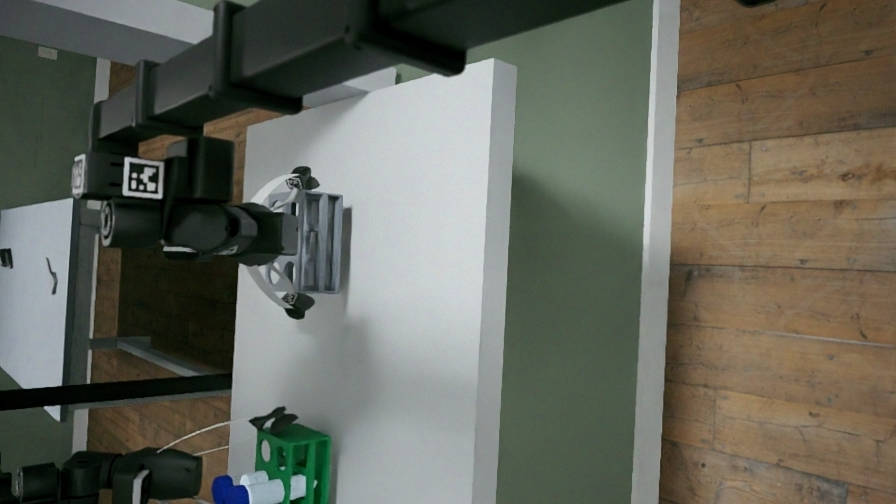

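execute_actions(
  actions=[
    {"r1":{"joints":{"lift_m":0.899}},"r2":{"joints":{"lift_m":0.904}}},
  ],
  cameras=[],
)

execute_actions(
  actions=[
    {"r1":{"joints":{"gripper_m":0.179}},"r2":{"joints":{"gripper_m":0.179}}},
  ],
  cameras=[],
)

execute_actions(
  actions=[
    {"r1":{"joints":{"arm_m":0.33}},"r2":{"joints":{"arm_m":0.37}}},
  ],
  cameras=["r1_wrist_camera","r2_wrist_camera"],
)

Scene clock: 200.60 s.
r1.base_odometry: x=+1.212 y=+0.796 heading=-2.723 (m, m, rad; r1's odometry frame)
r1.turned_by_wheels: +0.000 (rad since the last result)
r1.turned_by_imu: +0.000 (rad since the last result)
r1.base_tilt: forward=+0.7 right=-0.8 (deg)
r1.lidar_m: 2.42 2.52 1.05 1.02 1.02 2.42 2.32 0.94 0.68 0.66 0.69 0.93
r1.head_depth_mm: - 3899 2864 - - 1269 1143 / - - - 723 664 1264 1165 / - - 891 744 655 1256 1158 / 2628 3837 791 736 647 1257 1147 / 2541 3550 945 726 644 1236 1143 / - 2923 930 720 638 1233 1137 / - 816 918 714 1002 1229 1138
r1.base_status: not commanded
r1.joint_positions: lift_m=+0.899 arm_m=+0.430 wrist_yaw_rad=+0.000 wrist_pitch_rad=-0.812 wrist_roll_rad=+0.001 gripper_m=+0.101 head_pan_rad=-1.563 head_tilt_rad=-0.692
r1.joint_status: all done
r1.motor_effort: left_wheel=-3(3) right_wheel=+3(4) lift_m=+26(31) arm_m=+5(5) wrist_yaw_rad=+0(1) wrist_pitch_rad=+6(14) wrist_roll_rad=+1(1) gripper_m=-24(24) head_pan_rad=-3(3) head_tilt_rad=-3(4) (%)
r1.hand_pose: x=-0.0216 y=-0.7334 z=+0.8355 quat_wxyz=(+0.649, +0.279, -0.650, -0.280) (m; r1's base frame)
r1.wrist_depth_mm: 329 332 332 335 332 338 338 / 287 288 288 107 111 284 292 / 252 253 254 95 105 253 256 / 227 226 163 84 87 87 232 / 205 208 148 90 112 85 207 / 190 180 132 129 128 - 188 / 168 172 172 170 171 173 175
r2.base_odometry: x=+0.468 y=+0.989 heading=+1.257 (m, m, rad; r2's odometry frame)
r2.turned_by_wheels: +0.000 (rad since the last result)
r2.turned_by_imu: +0.000 (rad since the last result)
r2.base_tilt: forward=-0.9 right=+0.9 (deg)
r2.lidar_m: 2.61 2.71 1.05 0.92 3.07 2.22 2.14 1.04 0.76 0.73 0.76 1.04
r2.head_depth_mm: 668 694 - - 1185 1314 1137 / - - 885 720 1148 1310 1149 / - - 849 714 1152 1310 1142 / 2606 3423 816 708 1156 1307 1138 / 2572 3195 890 702 1157 1303 1134 / 2832 2834 877 718 1162 1290 1124 / 833 836 813 712 1167 1286 1118
r2.base_status: not commanded
r2.joint_positions: lift_m=+0.905 arm_m=+0.470 wrist_yaw_rad=-0.001 wrist_pitch_rad=-0.821 wrist_roll_rad=+0.016 gripper_m=+0.095 head_pan_rad=-1.563 head_tilt_rad=-0.692
r2.joint_status: all done
r2.motor_effort: left_wheel=+2(2) right_wheel=-3(3) lift_m=+16(17) arm_m=+4(5) wrist_yaw_rad=+0(0) wrist_pitch_rad=+8(8) wrist_roll_rad=+0(0) gripper_m=-19(19) head_pan_rad=-3(4) head_tilt_rad=-4(5) (%)
r2.hand_pose: x=-0.0217 y=-0.7716 z=+0.8393 quat_wxyz=(+0.643, +0.280, -0.653, -0.285) (m; r2's base frame)
r2.wrist_depth_mm: 352 345 339 334 329 324 - / 300 297 292 289 284 280 - / 263 258 257 254 251 247 245 / 234 231 212 184 182 219 217 / 210 210 148 145 143 199 199 / 192 - 132 128 127 126 181 / 179 172 170 168 166 164 166
pictures: none
No camera images: the call's "cameras" was empty. Leave "cameras" out to get every camera's image.

Scene clock: 201.93 s.
r1.base_odometry: x=+1.212 y=+0.796 heading=-2.723 (m, m, rad; r1's odometry frame)
r1.turned_by_wheels: +0.000 (rad since the last result)
r1.turned_by_imu: +0.000 (rad since the last result)
r1.base_tilt: forward=+0.8 right=-0.7 (deg)
r1.lidar_m: 2.43 2.52 1.05 1.02 1.03 2.42 2.32 0.94 0.69 0.66 0.68 0.93
r1.head_depth_mm: - 3843 2870 - - 1273 1146 / - - - 724 662 1264 1161 / - - 907 743 655 1260 1157 / 2587 3895 801 734 649 1255 1151 / 2540 3577 946 729 642 1243 1143 / - 3014 901 721 637 1237 1132 / - 818 916 714 996 1229 1134
r1.base_status: not commanded
r1.joint_positions: lift_m=+0.899 arm_m=+0.430 wrist_yaw_rad=+0.000 wrist_pitch_rad=-0.812 wrist_roll_rad=+0.001 gripper_m=+0.179 head_pan_rad=-1.563 head_tilt_rad=-0.692
r1.joint_status: all done
r1.motor_effort: left_wheel=-3(3) right_wheel=+4(4) lift_m=+28(28) arm_m=+5(5) wrist_yaw_rad=-1(0) wrist_pitch_rad=+6(6) wrist_roll_rad=+1(0) gripper_m=+1(100) head_pan_rad=-3(3) head_tilt_rad=-4(4) (%)
r1.hand_pose: x=-0.0216 y=-0.7334 z=+0.8354 quat_wxyz=(+0.649, +0.279, -0.650, -0.280) (m; r1's base frame)
r1.wrist_depth_mm: 330 333 331 336 335 339 339 / 284 284 285 107 110 283 294 / 252 255 253 94 104 250 259 / 224 225 160 84 86 86 231 / 205 205 163 87 113 82 207 / - 183 131 129 129 183 188 / 171 171 173 171 170 173 173
r2.base_odometry: x=+0.468 y=+0.989 heading=+1.257 (m, m, rad; r2's odometry frame)
r2.turned_by_wheels: +0.000 (rad since the last result)
r2.turned_by_imu: +0.000 (rad since the last result)
r2.base_tilt: forward=-1.0 right=+0.9 (deg)
r2.lidar_m: 2.60 2.71 1.05 0.93 3.05 2.22 2.14 1.04 0.76 0.73 0.76 1.05
r2.head_depth_mm: 667 696 - - 1184 1317 1133 / - - 885 720 1145 1317 1146 / - - 862 716 1152 1311 1140 / 2608 3451 816 708 1155 1306 1135 / 2557 3246 875 701 1163 1303 1129 / 2823 2851 876 718 1168 1290 1128 / 834 836 813 711 1168 1286 1115
r2.base_status: not commanded
r2.joint_positions: lift_m=+0.905 arm_m=+0.470 wrist_yaw_rad=-0.001 wrist_pitch_rad=-0.815 wrist_roll_rad=+0.016 gripper_m=+0.179 head_pan_rad=-1.563 head_tilt_rad=-0.692
r2.joint_status: all done
r2.motor_effort: left_wheel=+2(2) right_wheel=-3(4) lift_m=+16(17) arm_m=+4(4) wrist_yaw_rad=+0(0) wrist_pitch_rad=+6(8) wrist_roll_rad=+0(0) gripper_m=+0(85) head_pan_rad=-3(3) head_tilt_rad=-4(4) (%)
r2.hand_pose: x=-0.0217 y=-0.7728 z=+0.8402 quat_wxyz=(+0.644, +0.278, -0.654, -0.283) (m; r2's base frame)
r2.wrist_depth_mm: 360 350 346 340 331 329 - / 303 296 294 293 287 282 - / 268 263 260 256 252 250 251 / 236 233 194 166 165 222 218 / 212 214 149 147 145 198 198 / 195 187 130 130 128 132 184 / - 174 169 169 167 167 165
pictures: none
No camera images: the call's "cameras" was empty. Leave "cameras" out to get every camera's image.

Scene clock: 203.90 s.
r1.base_odometry: x=+1.212 y=+0.796 heading=-2.723 (m, m, rad; r1's odometry frame)
r1.turned_by_wheels: +0.000 (rad since the last result)
r1.turned_by_imu: +0.000 (rad since the last result)
r1.base_tilt: forward=+0.7 right=-0.7 (deg)
r1.lidar_m: 2.43 2.52 1.05 1.02 1.03 2.42 2.33 0.94 0.68 0.66 0.68 0.94
r1.head_depth_mm: - 3844 1045 - - 1265 1145 / - - - 724 660 1258 1164 / - 3885 - 730 654 1256 1154 / 2600 3676 - 712 650 1250 1150 / 2523 3577 945 724 642 1239 1143 / - 2966 932 720 639 1236 1136 / 1029 2951 917 711 1000 1219 1129
r1.base_status: not commanded
r1.joint_positions: lift_m=+0.899 arm_m=+0.330 wrist_yaw_rad=+0.000 wrist_pitch_rad=-0.812 wrist_roll_rad=+0.001 gripper_m=+0.179 head_pan_rad=-1.563 head_tilt_rad=-0.692
r1.joint_status: all done
r1.motor_effort: left_wheel=-3(3) right_wheel=+3(3) lift_m=+28(28) arm_m=-3(3) wrist_yaw_rad=+0(0) wrist_pitch_rad=+6(6) wrist_roll_rad=+0(0) gripper_m=+0(1) head_pan_rad=-3(3) head_tilt_rad=-4(4) (%)
r1.hand_pose: x=-0.0216 y=-0.6340 z=+0.8354 quat_wxyz=(+0.649, +0.279, -0.650, -0.280) (m; r1's base frame)
r1.wrist_depth_mm: 322 333 330 145 142 336 343 / 286 284 275 181 185 291 293 / 252 254 242 205 206 259 258 / 225 227 226 228 228 229 230 / 206 206 206 206 206 210 207 / - 183 186 188 189 187 190 / 171 173 173 172 173 173 174
r2.base_odometry: x=+0.468 y=+0.989 heading=+1.257 (m, m, rad; r2's odometry frame)
r2.turned_by_wheels: +0.000 (rad since the last result)
r2.turned_by_imu: +0.000 (rad since the last result)
r2.base_tilt: forward=-1.0 right=+1.0 (deg)
r2.lidar_m: 2.60 2.71 1.05 0.92 3.06 2.22 2.14 1.04 0.76 0.73 0.76 1.04
r2.head_depth_mm: 667 693 - - 1227 1314 1133 / - 3824 882 709 1146 1316 1145 / - - 819 713 1152 1311 1143 / 2620 3441 832 709 1155 1302 1138 / 2587 3219 894 702 1159 1302 1130 / 2809 2848 881 718 1160 1293 1124 / 872 1036 813 711 1165 1284 1114
r2.base_status: not commanded
r2.joint_positions: lift_m=+0.905 arm_m=+0.370 wrist_yaw_rad=-0.001 wrist_pitch_rad=-0.814 wrist_roll_rad=+0.016 gripper_m=+0.179 head_pan_rad=-1.563 head_tilt_rad=-0.692
r2.joint_status: all done
r2.motor_effort: left_wheel=+2(2) right_wheel=-4(3) lift_m=+16(17) arm_m=-3(7) wrist_yaw_rad=+0(0) wrist_pitch_rad=+5(6) wrist_roll_rad=+1(0) gripper_m=+0(0) head_pan_rad=-4(4) head_tilt_rad=-4(4) (%)
r2.hand_pose: x=-0.0217 y=-0.6737 z=+0.8404 quat_wxyz=(+0.644, +0.278, -0.654, -0.283) (m; r2's base frame)
r2.wrist_depth_mm: 356 342 344 344 331 328 244 / 301 299 290 214 229 284 245 / 261 264 247 204 204 250 236 / 237 235 227 223 221 224 219 / 212 214 208 205 204 202 201 / 195 188 189 187 185 185 184 / - 175 174 172 170 169 164
pictures: r1_wrist_camera, r2_wrist_camera
Images, in order (width x height): r1_wrist_camera 644x364, r2_wrist_camera 644x364.

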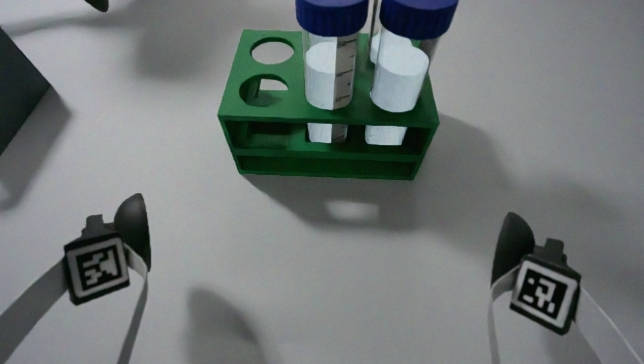

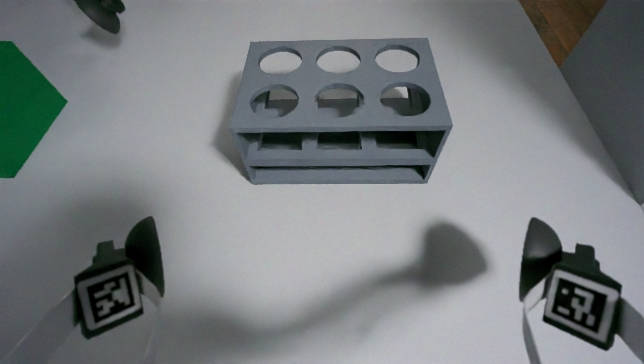

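execute_actions(
  actions=[
    {"r1":{"base":{"translate_m":0.285}},"r2":{"base":{"translate_m":0.29},"joints":{"lift_m":0.903}}},
  ],
  cameras=["r1_wrist_camera","r2_wrist_camera"],
)

Scene clock: 212.00 s.
r1.base_odometry: x=+0.952 y=+0.680 heading=-2.723 (m, m, rad; r1's odometry frame)
r1.turned_by_wheels: +0.000 (rad since the last result)
r1.turned_by_imu: +0.001 (rad since the last result)
r1.base_tilt: forward=+0.7 right=-0.8 (deg)
r1.lidar_m: 2.14 2.23 3.04 1.00 1.66 2.71 2.60 0.94 0.68 0.66 0.68 0.93
r1.head_depth_mm: - 3270 812 - - 1264 1152 / 983 2334 - 725 658 1253 1158 / 2171 3885 - 730 655 1259 1159 / 2593 3637 - 714 648 1245 1147 / - 3372 936 725 644 1238 1140 / - 3547 934 721 638 1238 1143 / 616 630 701 773 997 1226 1139
r1.base_status: done
r1.joint_positions: lift_m=+0.899 arm_m=+0.330 wrist_yaw_rad=+0.000 wrist_pitch_rad=-0.812 wrist_roll_rad=+0.001 gripper_m=+0.179 head_pan_rad=-1.563 head_tilt_rad=-0.692
r1.joint_status: not commanded
r1.motor_effort: left_wheel=-4(4) right_wheel=+3(9) lift_m=+28(28) arm_m=-3(3) wrist_yaw_rad=+0(0) wrist_pitch_rad=+5(6) wrist_roll_rad=+1(1) gripper_m=+1(0) head_pan_rad=-3(2) head_tilt_rad=-4(5) (%)
r1.hand_pose: x=-0.0216 y=-0.6340 z=+0.8354 quat_wxyz=(+0.649, +0.279, -0.650, -0.280) (m; r1's base frame)
r1.wrist_depth_mm: - 340 332 338 338 327 342 / 267 289 204 206 289 292 284 / 247 251 204 205 249 255 246 / 225 226 226 225 228 229 229 / 205 206 206 205 207 210 209 / - 184 187 189 189 187 188 / 172 172 173 172 173 173 173
r2.base_odometry: x=+0.558 y=+1.265 heading=+1.257 (m, m, rad; r2's odometry frame)
r2.turned_by_wheels: +0.000 (rad since the last result)
r2.turned_by_imu: -0.001 (rad since the last result)
r2.base_tilt: forward=-1.0 right=+1.0 (deg)
r2.lidar_m: 2.31 2.40 0.95 0.95 3.46 2.52 2.43 1.04 0.76 0.73 0.76 1.04
r2.head_depth_mm: - 2949 - - 1227 1319 1130 / 988 3793 868 708 1147 1321 1150 / 2439 - 841 715 1147 1309 1144 / 2655 3456 805 709 1153 1306 1134 / - 2909 858 703 1161 1308 1127 / - 3162 881 717 1166 1294 1122 / - 3129 876 711 1172 1279 1117
r2.base_status: done
r2.joint_positions: lift_m=+0.904 arm_m=+0.370 wrist_yaw_rad=-0.001 wrist_pitch_rad=-0.814 wrist_roll_rad=+0.016 gripper_m=+0.179 head_pan_rad=-1.563 head_tilt_rad=-0.692
r2.joint_status: all done
r2.motor_effort: left_wheel=+2(4) right_wheel=-3(5) lift_m=+15(15) arm_m=-4(4) wrist_yaw_rad=+0(0) wrist_pitch_rad=+6(5) wrist_roll_rad=+0(0) gripper_m=+1(0) head_pan_rad=-3(4) head_tilt_rad=-3(3) (%)
r2.hand_pose: x=-0.0217 y=-0.6737 z=+0.8394 quat_wxyz=(+0.644, +0.278, -0.654, -0.283) (m; r2's base frame)
r2.wrist_depth_mm: 357 340 142 220 333 318 318 / 303 299 197 194 279 282 277 / 266 264 201 204 241 249 242 / 236 232 226 222 224 221 218 / 211 213 207 205 202 201 198 / 194 188 190 186 184 183 183 / - 174 172 171 170 168 163
pictures: r1_wrist_camera, r2_wrist_camera
Images, in order (width x height): r1_wrist_camera 644x364, r2_wrist_camera 644x364.

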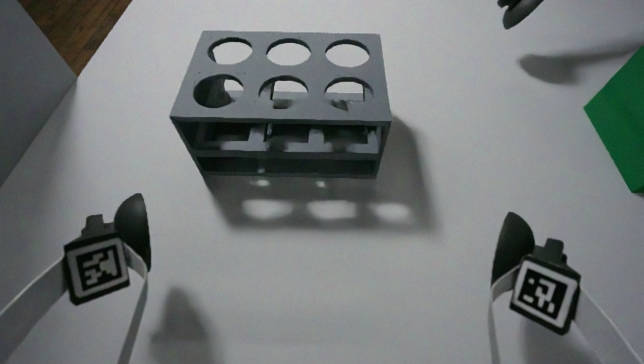

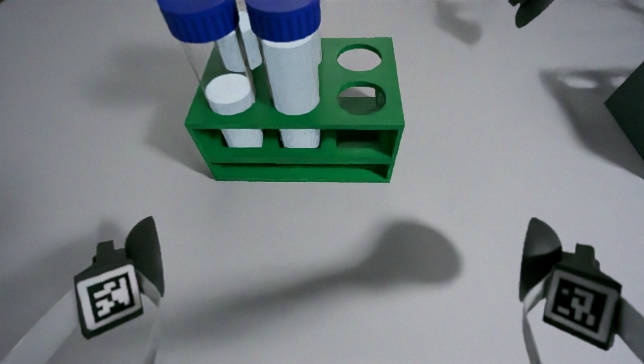

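execute_actions(
  actions=[
    {"r1":{"base":{"translate_m":0.03},"joints":{"arm_m":0.43}},"r2":{"base":{"translate_m":0.029},"joints":{"arm_m":0.47}}},
  ],
  cameras=["r1_wrist_camera","r2_wrist_camera"],
)

Scene clock: 219.77 s.
r1.base_odometry: x=+0.924 y=+0.668 heading=-2.723 (m, m, rad; r1's odometry frame)
r1.turned_by_wheels: +0.000 (rad since the last result)
r1.turned_by_imu: +0.000 (rad since the last result)
r1.base_tilt: forward=+0.7 right=-0.7 (deg)
r1.lidar_m: 2.12 2.19 3.00 0.99 1.76 2.74 2.62 0.94 0.68 0.66 0.68 0.93
r1.head_depth_mm: - 827 994 - - 1276 1151 / 1287 3716 - 724 660 1260 1163 / 2226 - 910 742 657 1253 1163 / 2590 3873 797 736 649 1246 1148 / - 3550 941 727 643 1238 1147 / - 3335 863 719 637 1235 1142 / 543 603 694 816 995 1227 1126
r1.base_status: done
r1.joint_positions: lift_m=+0.899 arm_m=+0.430 wrist_yaw_rad=+0.000 wrist_pitch_rad=-0.812 wrist_roll_rad=+0.001 gripper_m=+0.179 head_pan_rad=-1.563 head_tilt_rad=-0.692
r1.joint_status: all done
r1.motor_effort: left_wheel=-3(5) right_wheel=+3(8) lift_m=+28(28) arm_m=+5(4) wrist_yaw_rad=-1(1) wrist_pitch_rad=+6(5) wrist_roll_rad=+0(1) gripper_m=+1(0) head_pan_rad=-3(3) head_tilt_rad=-5(4) (%)
r1.hand_pose: x=-0.0216 y=-0.7334 z=+0.8354 quat_wxyz=(+0.649, +0.279, -0.650, -0.280) (m; r1's base frame)
r1.wrist_depth_mm: - - 334 331 337 334 340 / - 285 287 285 290 290 294 / - 252 252 256 256 256 255 / 220 224 194 162 164 228 229 / 206 207 148 146 147 211 206 / - 183 131 131 129 133 189 / 171 171 169 170 170 174 173
r2.base_odometry: x=+0.567 y=+1.292 heading=+1.257 (m, m, rad; r2's odometry frame)
r2.turned_by_wheels: +0.000 (rad since the last result)
r2.turned_by_imu: +0.001 (rad since the last result)
r2.base_tilt: forward=-0.9 right=+1.0 (deg)
r2.lidar_m: 2.29 2.38 0.95 0.94 3.51 2.55 2.46 1.04 0.76 0.73 0.76 1.05
r2.head_depth_mm: 938 3069 - - 1185 1315 1132 / 1453 - 899 721 1147 1321 1149 / 2434 - 848 713 1155 1308 1143 / 2633 3415 816 708 1159 1303 1136 / - 3041 875 703 1160 1301 1128 / - 3192 883 717 1168 1288 1125 / - 3134 873 710 1172 1288 1117
r2.base_status: done
r2.joint_positions: lift_m=+0.904 arm_m=+0.470 wrist_yaw_rad=-0.001 wrist_pitch_rad=-0.814 wrist_roll_rad=+0.016 gripper_m=+0.179 head_pan_rad=-1.563 head_tilt_rad=-0.692
r2.joint_status: all done
r2.motor_effort: left_wheel=+2(5) right_wheel=-3(6) lift_m=+16(16) arm_m=+4(4) wrist_yaw_rad=+0(0) wrist_pitch_rad=+5(6) wrist_roll_rad=+0(0) gripper_m=+0(0) head_pan_rad=-3(4) head_tilt_rad=-4(4) (%)
r2.hand_pose: x=-0.0217 y=-0.7730 z=+0.8394 quat_wxyz=(+0.644, +0.278, -0.654, -0.283) (m; r2's base frame)
r2.wrist_depth_mm: 359 349 346 337 327 326 317 / 302 301 108 110 281 282 277 / 265 262 100 99 243 248 244 / 235 222 86 83 148 219 219 / 211 207 88 83 141 196 199 / 194 188 127 126 127 127 183 / - 173 169 168 164 165 164
pictures: r1_wrist_camera, r2_wrist_camera
Images, in order (width x height): r1_wrist_camera 644x364, r2_wrist_camera 644x364.

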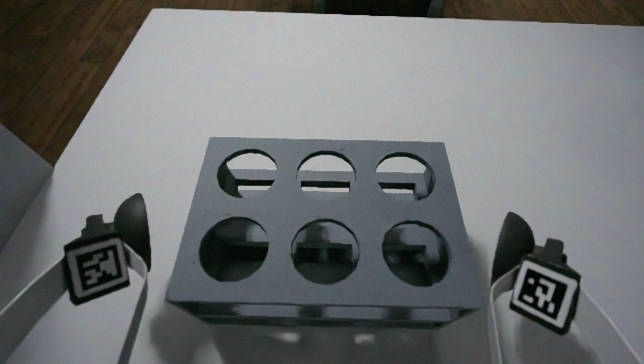

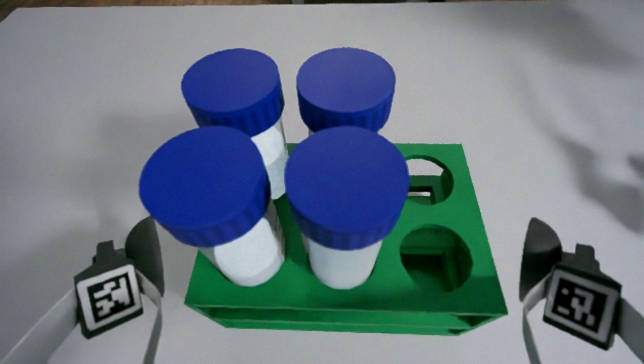

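execute_actions(
  actions=[
    {"r1":{"joints":{"gripper_m":0.10}},"r2":{"joints":{"gripper_m":0.092}}},
  ],
  cameras=[],
)

execute_actions(
  actions=[
    {"r1":{"joints":{"lift_m":0.925}},"r2":{"joints":{"lift_m":0.93}}},
  ],
  cameras=[],
)

execute_actions(
  actions=[
    {"r1":{"joints":{"arm_m":0.2,"lift_m":0.94}},"r2":{"joints":{"arm_m":0.25,"lift_m":0.945}}},
  ],
  cameras=["r1_wrist_camera","r2_wrist_camera"],
)

Scene clock: 227.90 s.
r1.base_odometry: x=+0.924 y=+0.668 heading=-2.723 (m, m, rad; r1's odometry frame)
r1.turned_by_wheels: +0.000 (rad since the last result)
r1.turned_by_imu: +0.000 (rad since the last result)
r1.base_tilt: forward=+0.8 right=-0.6 (deg)
r1.lidar_m: 2.12 2.19 2.99 0.99 1.75 2.74 2.63 0.94 0.69 0.66 0.68 0.93
r1.head_depth_mm: - 826 1040 - - 1265 1145 / 1287 3745 - 726 660 1262 1166 / 2213 - 894 741 653 1252 1160 / 2616 3825 796 732 649 1252 1149 / - 3599 946 727 644 1246 1150 / - 3354 862 720 637 1225 1138 / 542 605 695 817 995 1229 1129
r1.base_status: not commanded
r1.joint_positions: lift_m=+0.899 arm_m=+0.430 wrist_yaw_rad=+0.000 wrist_pitch_rad=-0.811 wrist_roll_rad=+0.001 gripper_m=+0.101 head_pan_rad=-1.563 head_tilt_rad=-0.692
r1.joint_status: all done
r1.motor_effort: left_wheel=-4(3) right_wheel=+3(3) lift_m=+28(28) arm_m=+5(5) wrist_yaw_rad=+1(0) wrist_pitch_rad=+5(6) wrist_roll_rad=+1(0) gripper_m=-24(100) head_pan_rad=-2(3) head_tilt_rad=-4(5) (%)
r1.hand_pose: x=-0.0216 y=-0.7338 z=+0.8357 quat_wxyz=(+0.650, +0.279, -0.650, -0.279) (m; r1's base frame)
r1.wrist_depth_mm: - - 335 332 335 341 - / - 288 287 289 291 291 293 / - 252 254 255 256 258 257 / 222 226 182 163 183 230 229 / 205 208 147 147 148 212 208 / 190 181 133 131 130 - 190 / 169 172 169 170 170 173 173
r2.base_odometry: x=+0.567 y=+1.292 heading=+1.257 (m, m, rad; r2's odometry frame)
r2.turned_by_wheels: +0.000 (rad since the last result)
r2.turned_by_imu: +0.000 (rad since the last result)
r2.base_tilt: forward=-0.9 right=+1.0 (deg)
r2.lidar_m: 2.29 2.37 0.95 0.94 3.52 2.54 2.46 1.04 0.76 0.73 0.76 1.04
r2.head_depth_mm: 854 3069 - - 1181 1320 1131 / 1450 - 900 721 1151 1322 1150 / 2456 - 849 713 1154 1311 1139 / 2646 3404 813 709 1157 1309 1140 / - 3042 890 704 1159 1303 1130 / - 3172 880 717 1161 1298 1124 / - 3129 874 711 1169 1288 1122
r2.base_status: not commanded
r2.joint_positions: lift_m=+0.904 arm_m=+0.470 wrist_yaw_rad=-0.001 wrist_pitch_rad=-0.814 wrist_roll_rad=+0.017 gripper_m=+0.093 head_pan_rad=-1.563 head_tilt_rad=-0.692
r2.joint_status: all done
r2.motor_effort: left_wheel=+1(2) right_wheel=-1(3) lift_m=+16(16) arm_m=+4(4) wrist_yaw_rad=+1(1) wrist_pitch_rad=+5(6) wrist_roll_rad=+0(0) gripper_m=-19(90) head_pan_rad=-4(3) head_tilt_rad=-4(4) (%)
r2.hand_pose: x=-0.0218 y=-0.7729 z=+0.8393 quat_wxyz=(+0.644, +0.277, -0.655, -0.283) (m; r2's base frame)
r2.wrist_depth_mm: 355 348 344 337 326 325 319 / 303 302 108 107 279 281 277 / 265 262 101 99 248 247 244 / 235 89 86 83 152 221 219 / 211 206 90 80 143 199 197 / 191 - 127 125 129 126 181 / 178 172 170 168 164 165 165
pictures: none
No camera images: the call's "cameras" was empty. Leave "cameras" out to get every camera's image.

Scene clock: 228.93 s.
r1.base_odometry: x=+0.924 y=+0.668 heading=-2.723 (m, m, rad; r1's odometry frame)
r1.turned_by_wheels: +0.000 (rad since the last result)
r1.turned_by_imu: +0.000 (rad since the last result)
r1.base_tilt: forward=+0.8 right=-0.7 (deg)
r1.lidar_m: 2.11 2.20 2.99 0.99 1.76 2.74 2.63 0.94 0.68 0.66 0.68 0.93
r1.head_depth_mm: 830 814 - - 1052 1269 1174 / 1385 - 956 746 660 1253 1164 / 2443 - 895 740 654 1252 1159 / 2599 3060 796 734 649 1252 1148 / - 3505 941 729 642 1244 1145 / - 3292 858 722 637 1234 1138 / 542 605 692 817 996 1227 1131
r1.base_status: not commanded
r1.joint_positions: lift_m=+0.925 arm_m=+0.430 wrist_yaw_rad=+0.000 wrist_pitch_rad=-0.816 wrist_roll_rad=+0.001 gripper_m=+0.101 head_pan_rad=-1.563 head_tilt_rad=-0.692
r1.joint_status: all done
r1.motor_effort: left_wheel=-4(3) right_wheel=+3(3) lift_m=+46(45) arm_m=+5(5) wrist_yaw_rad=+0(0) wrist_pitch_rad=+7(8) wrist_roll_rad=+1(1) gripper_m=-23(24) head_pan_rad=-3(3) head_tilt_rad=-3(4) (%)
r1.hand_pose: x=-0.0216 y=-0.7327 z=+0.8603 quat_wxyz=(+0.649, +0.280, -0.649, -0.281) (m; r1's base frame)
r1.wrist_depth_mm: - - - - - - - / - 343 323 327 326 327 328 / - 284 284 286 288 286 292 / 237 255 182 161 187 256 259 / 227 232 146 147 147 236 233 / 211 203 134 130 131 - 212 / 191 193 190 191 193 195 196
r2.base_odometry: x=+0.567 y=+1.292 heading=+1.257 (m, m, rad; r2's odometry frame)
r2.turned_by_wheels: +0.000 (rad since the last result)
r2.turned_by_imu: +0.000 (rad since the last result)
r2.base_tilt: forward=-0.9 right=+1.0 (deg)
r2.lidar_m: 2.28 2.38 0.95 0.94 3.52 2.55 2.46 1.04 0.76 0.73 0.76 1.05
r2.head_depth_mm: 819 3410 - - 1166 1320 1156 / - - 887 722 1151 1319 1145 / 2480 - 853 715 1155 1318 1146 / 2634 3334 810 709 1154 1308 1138 / - 3068 890 703 1162 1298 1131 / - 3155 881 717 1165 1294 1125 / - 3126 873 711 1169 1285 1116
r2.base_status: not commanded
r2.joint_positions: lift_m=+0.929 arm_m=+0.470 wrist_yaw_rad=-0.001 wrist_pitch_rad=-0.834 wrist_roll_rad=+0.017 gripper_m=+0.093 head_pan_rad=-1.563 head_tilt_rad=-0.692
r2.joint_status: all done
r2.motor_effort: left_wheel=+2(1) right_wheel=-3(2) lift_m=+42(43) arm_m=+4(4) wrist_yaw_rad=+1(1) wrist_pitch_rad=+13(14) wrist_roll_rad=+0(0) gripper_m=-20(20) head_pan_rad=-4(4) head_tilt_rad=-4(5) (%)
r2.hand_pose: x=-0.0218 y=-0.7690 z=+0.8621 quat_wxyz=(+0.641, +0.283, -0.652, -0.289) (m; r2's base frame)
r2.wrist_depth_mm: - 377 370 363 358 353 345 / 330 328 109 108 310 306 303 / 291 287 102 98 274 273 269 / 259 89 86 83 161 243 242 / 235 230 103 84 144 222 219 / 214 - 127 125 129 126 202 / 200 192 188 185 169 185 185
pictures: none
No camera images: the call's "cameras" was empty. Leave "cameras" out to get every camera's image.

Scene clock: 231.87 s.
r1.base_odometry: x=+0.924 y=+0.668 heading=-2.723 (m, m, rad; r1's odometry frame)
r1.turned_by_wheels: +0.000 (rad since the last result)
r1.turned_by_imu: +0.000 (rad since the last result)
r1.base_tilt: forward=+0.8 right=-0.8 (deg)
r1.lidar_m: 2.12 2.20 3.00 0.99 1.76 2.73 2.63 0.94 0.68 0.66 0.68 0.93
r1.head_depth_mm: 937 971 - 730 1034 1266 1177 / 1408 3758 - 704 661 1262 1170 / 2453 3644 - 675 656 1260 1152 / 2640 3424 992 613 649 1249 1147 / - 3523 946 685 641 1239 1144 / - 3376 862 720 640 1237 1138 / 540 608 693 817 1000 1225 1128
r1.base_status: not commanded
r1.joint_positions: lift_m=+0.940 arm_m=+0.200 wrist_yaw_rad=+0.000 wrist_pitch_rad=-0.817 wrist_roll_rad=+0.001 gripper_m=+0.101 head_pan_rad=-1.563 head_tilt_rad=-0.692
r1.joint_status: all done
r1.motor_effort: left_wheel=-3(4) right_wheel=+3(3) lift_m=+46(48) arm_m=-3(3) wrist_yaw_rad=+0(0) wrist_pitch_rad=+8(7) wrist_roll_rad=+1(0) gripper_m=-23(23) head_pan_rad=-3(3) head_tilt_rad=-3(4) (%)
r1.hand_pose: x=-0.0216 y=-0.5031 z=+0.8751 quat_wxyz=(+0.649, +0.281, -0.649, -0.281) (m; r1's base frame)
r1.wrist_depth_mm: 240 322 398 403 403 409 409 / 271 330 346 347 344 352 353 / 346 304 305 304 308 311 309 / 436 273 182 161 187 276 278 / 567 248 146 147 147 253 251 / 770 219 133 130 130 - 229 / 207 207 205 206 206 211 210
r2.base_odometry: x=+0.567 y=+1.292 heading=+1.257 (m, m, rad; r2's odometry frame)
r2.turned_by_wheels: +0.000 (rad since the last result)
r2.turned_by_imu: +0.000 (rad since the last result)
r2.base_tilt: forward=-0.9 right=+0.9 (deg)
r2.lidar_m: 2.29 2.37 0.95 0.94 3.51 2.54 2.46 1.04 0.76 0.73 0.76 1.04
r2.head_depth_mm: 948 2131 - 702 1145 1313 1154 / 2525 3792 858 722 1149 1317 1151 / 2713 3681 - 686 1154 1313 1142 / 2637 3419 - 669 1157 1302 1135 / - 3046 892 690 1161 1304 1129 / - 3170 882 718 1164 1291 1124 / - 3109 870 710 1169 1286 1115
r2.base_status: not commanded
r2.joint_positions: lift_m=+0.944 arm_m=+0.250 wrist_yaw_rad=-0.001 wrist_pitch_rad=-0.835 wrist_roll_rad=+0.017 gripper_m=+0.093 head_pan_rad=-1.563 head_tilt_rad=-0.692
r2.joint_status: all done
r2.motor_effort: left_wheel=+2(2) right_wheel=-2(2) lift_m=+41(42) arm_m=-4(5) wrist_yaw_rad=+0(0) wrist_pitch_rad=+14(13) wrist_roll_rad=+0(0) gripper_m=-20(20) head_pan_rad=-2(3) head_tilt_rad=-4(3) (%)
r2.hand_pose: x=-0.0217 y=-0.5495 z=+0.8769 quat_wxyz=(+0.641, +0.284, -0.652, -0.290) (m; r2's base frame)
r2.wrist_depth_mm: 399 407 398 388 384 378 370 / 354 353 109 108 330 334 324 / 309 309 102 98 296 292 288 / 279 89 86 83 161 261 258 / 252 248 90 84 144 237 237 / 228 - 127 125 129 126 216 / 218 890 208 202 170 199 199
pictures: r1_wrist_camera, r2_wrist_camera
Images, in order (width x height): r1_wrist_camera 644x364, r2_wrist_camera 644x364.

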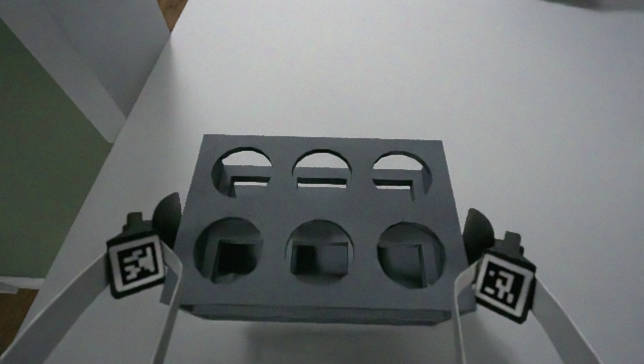

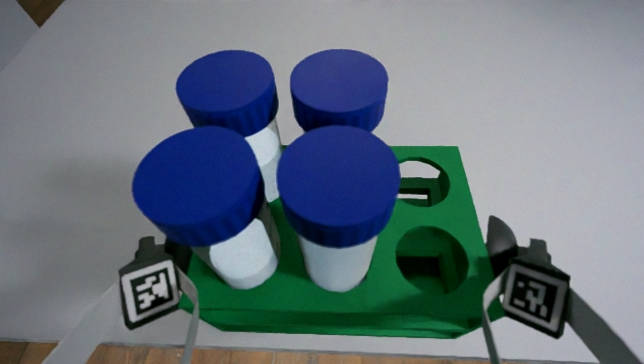

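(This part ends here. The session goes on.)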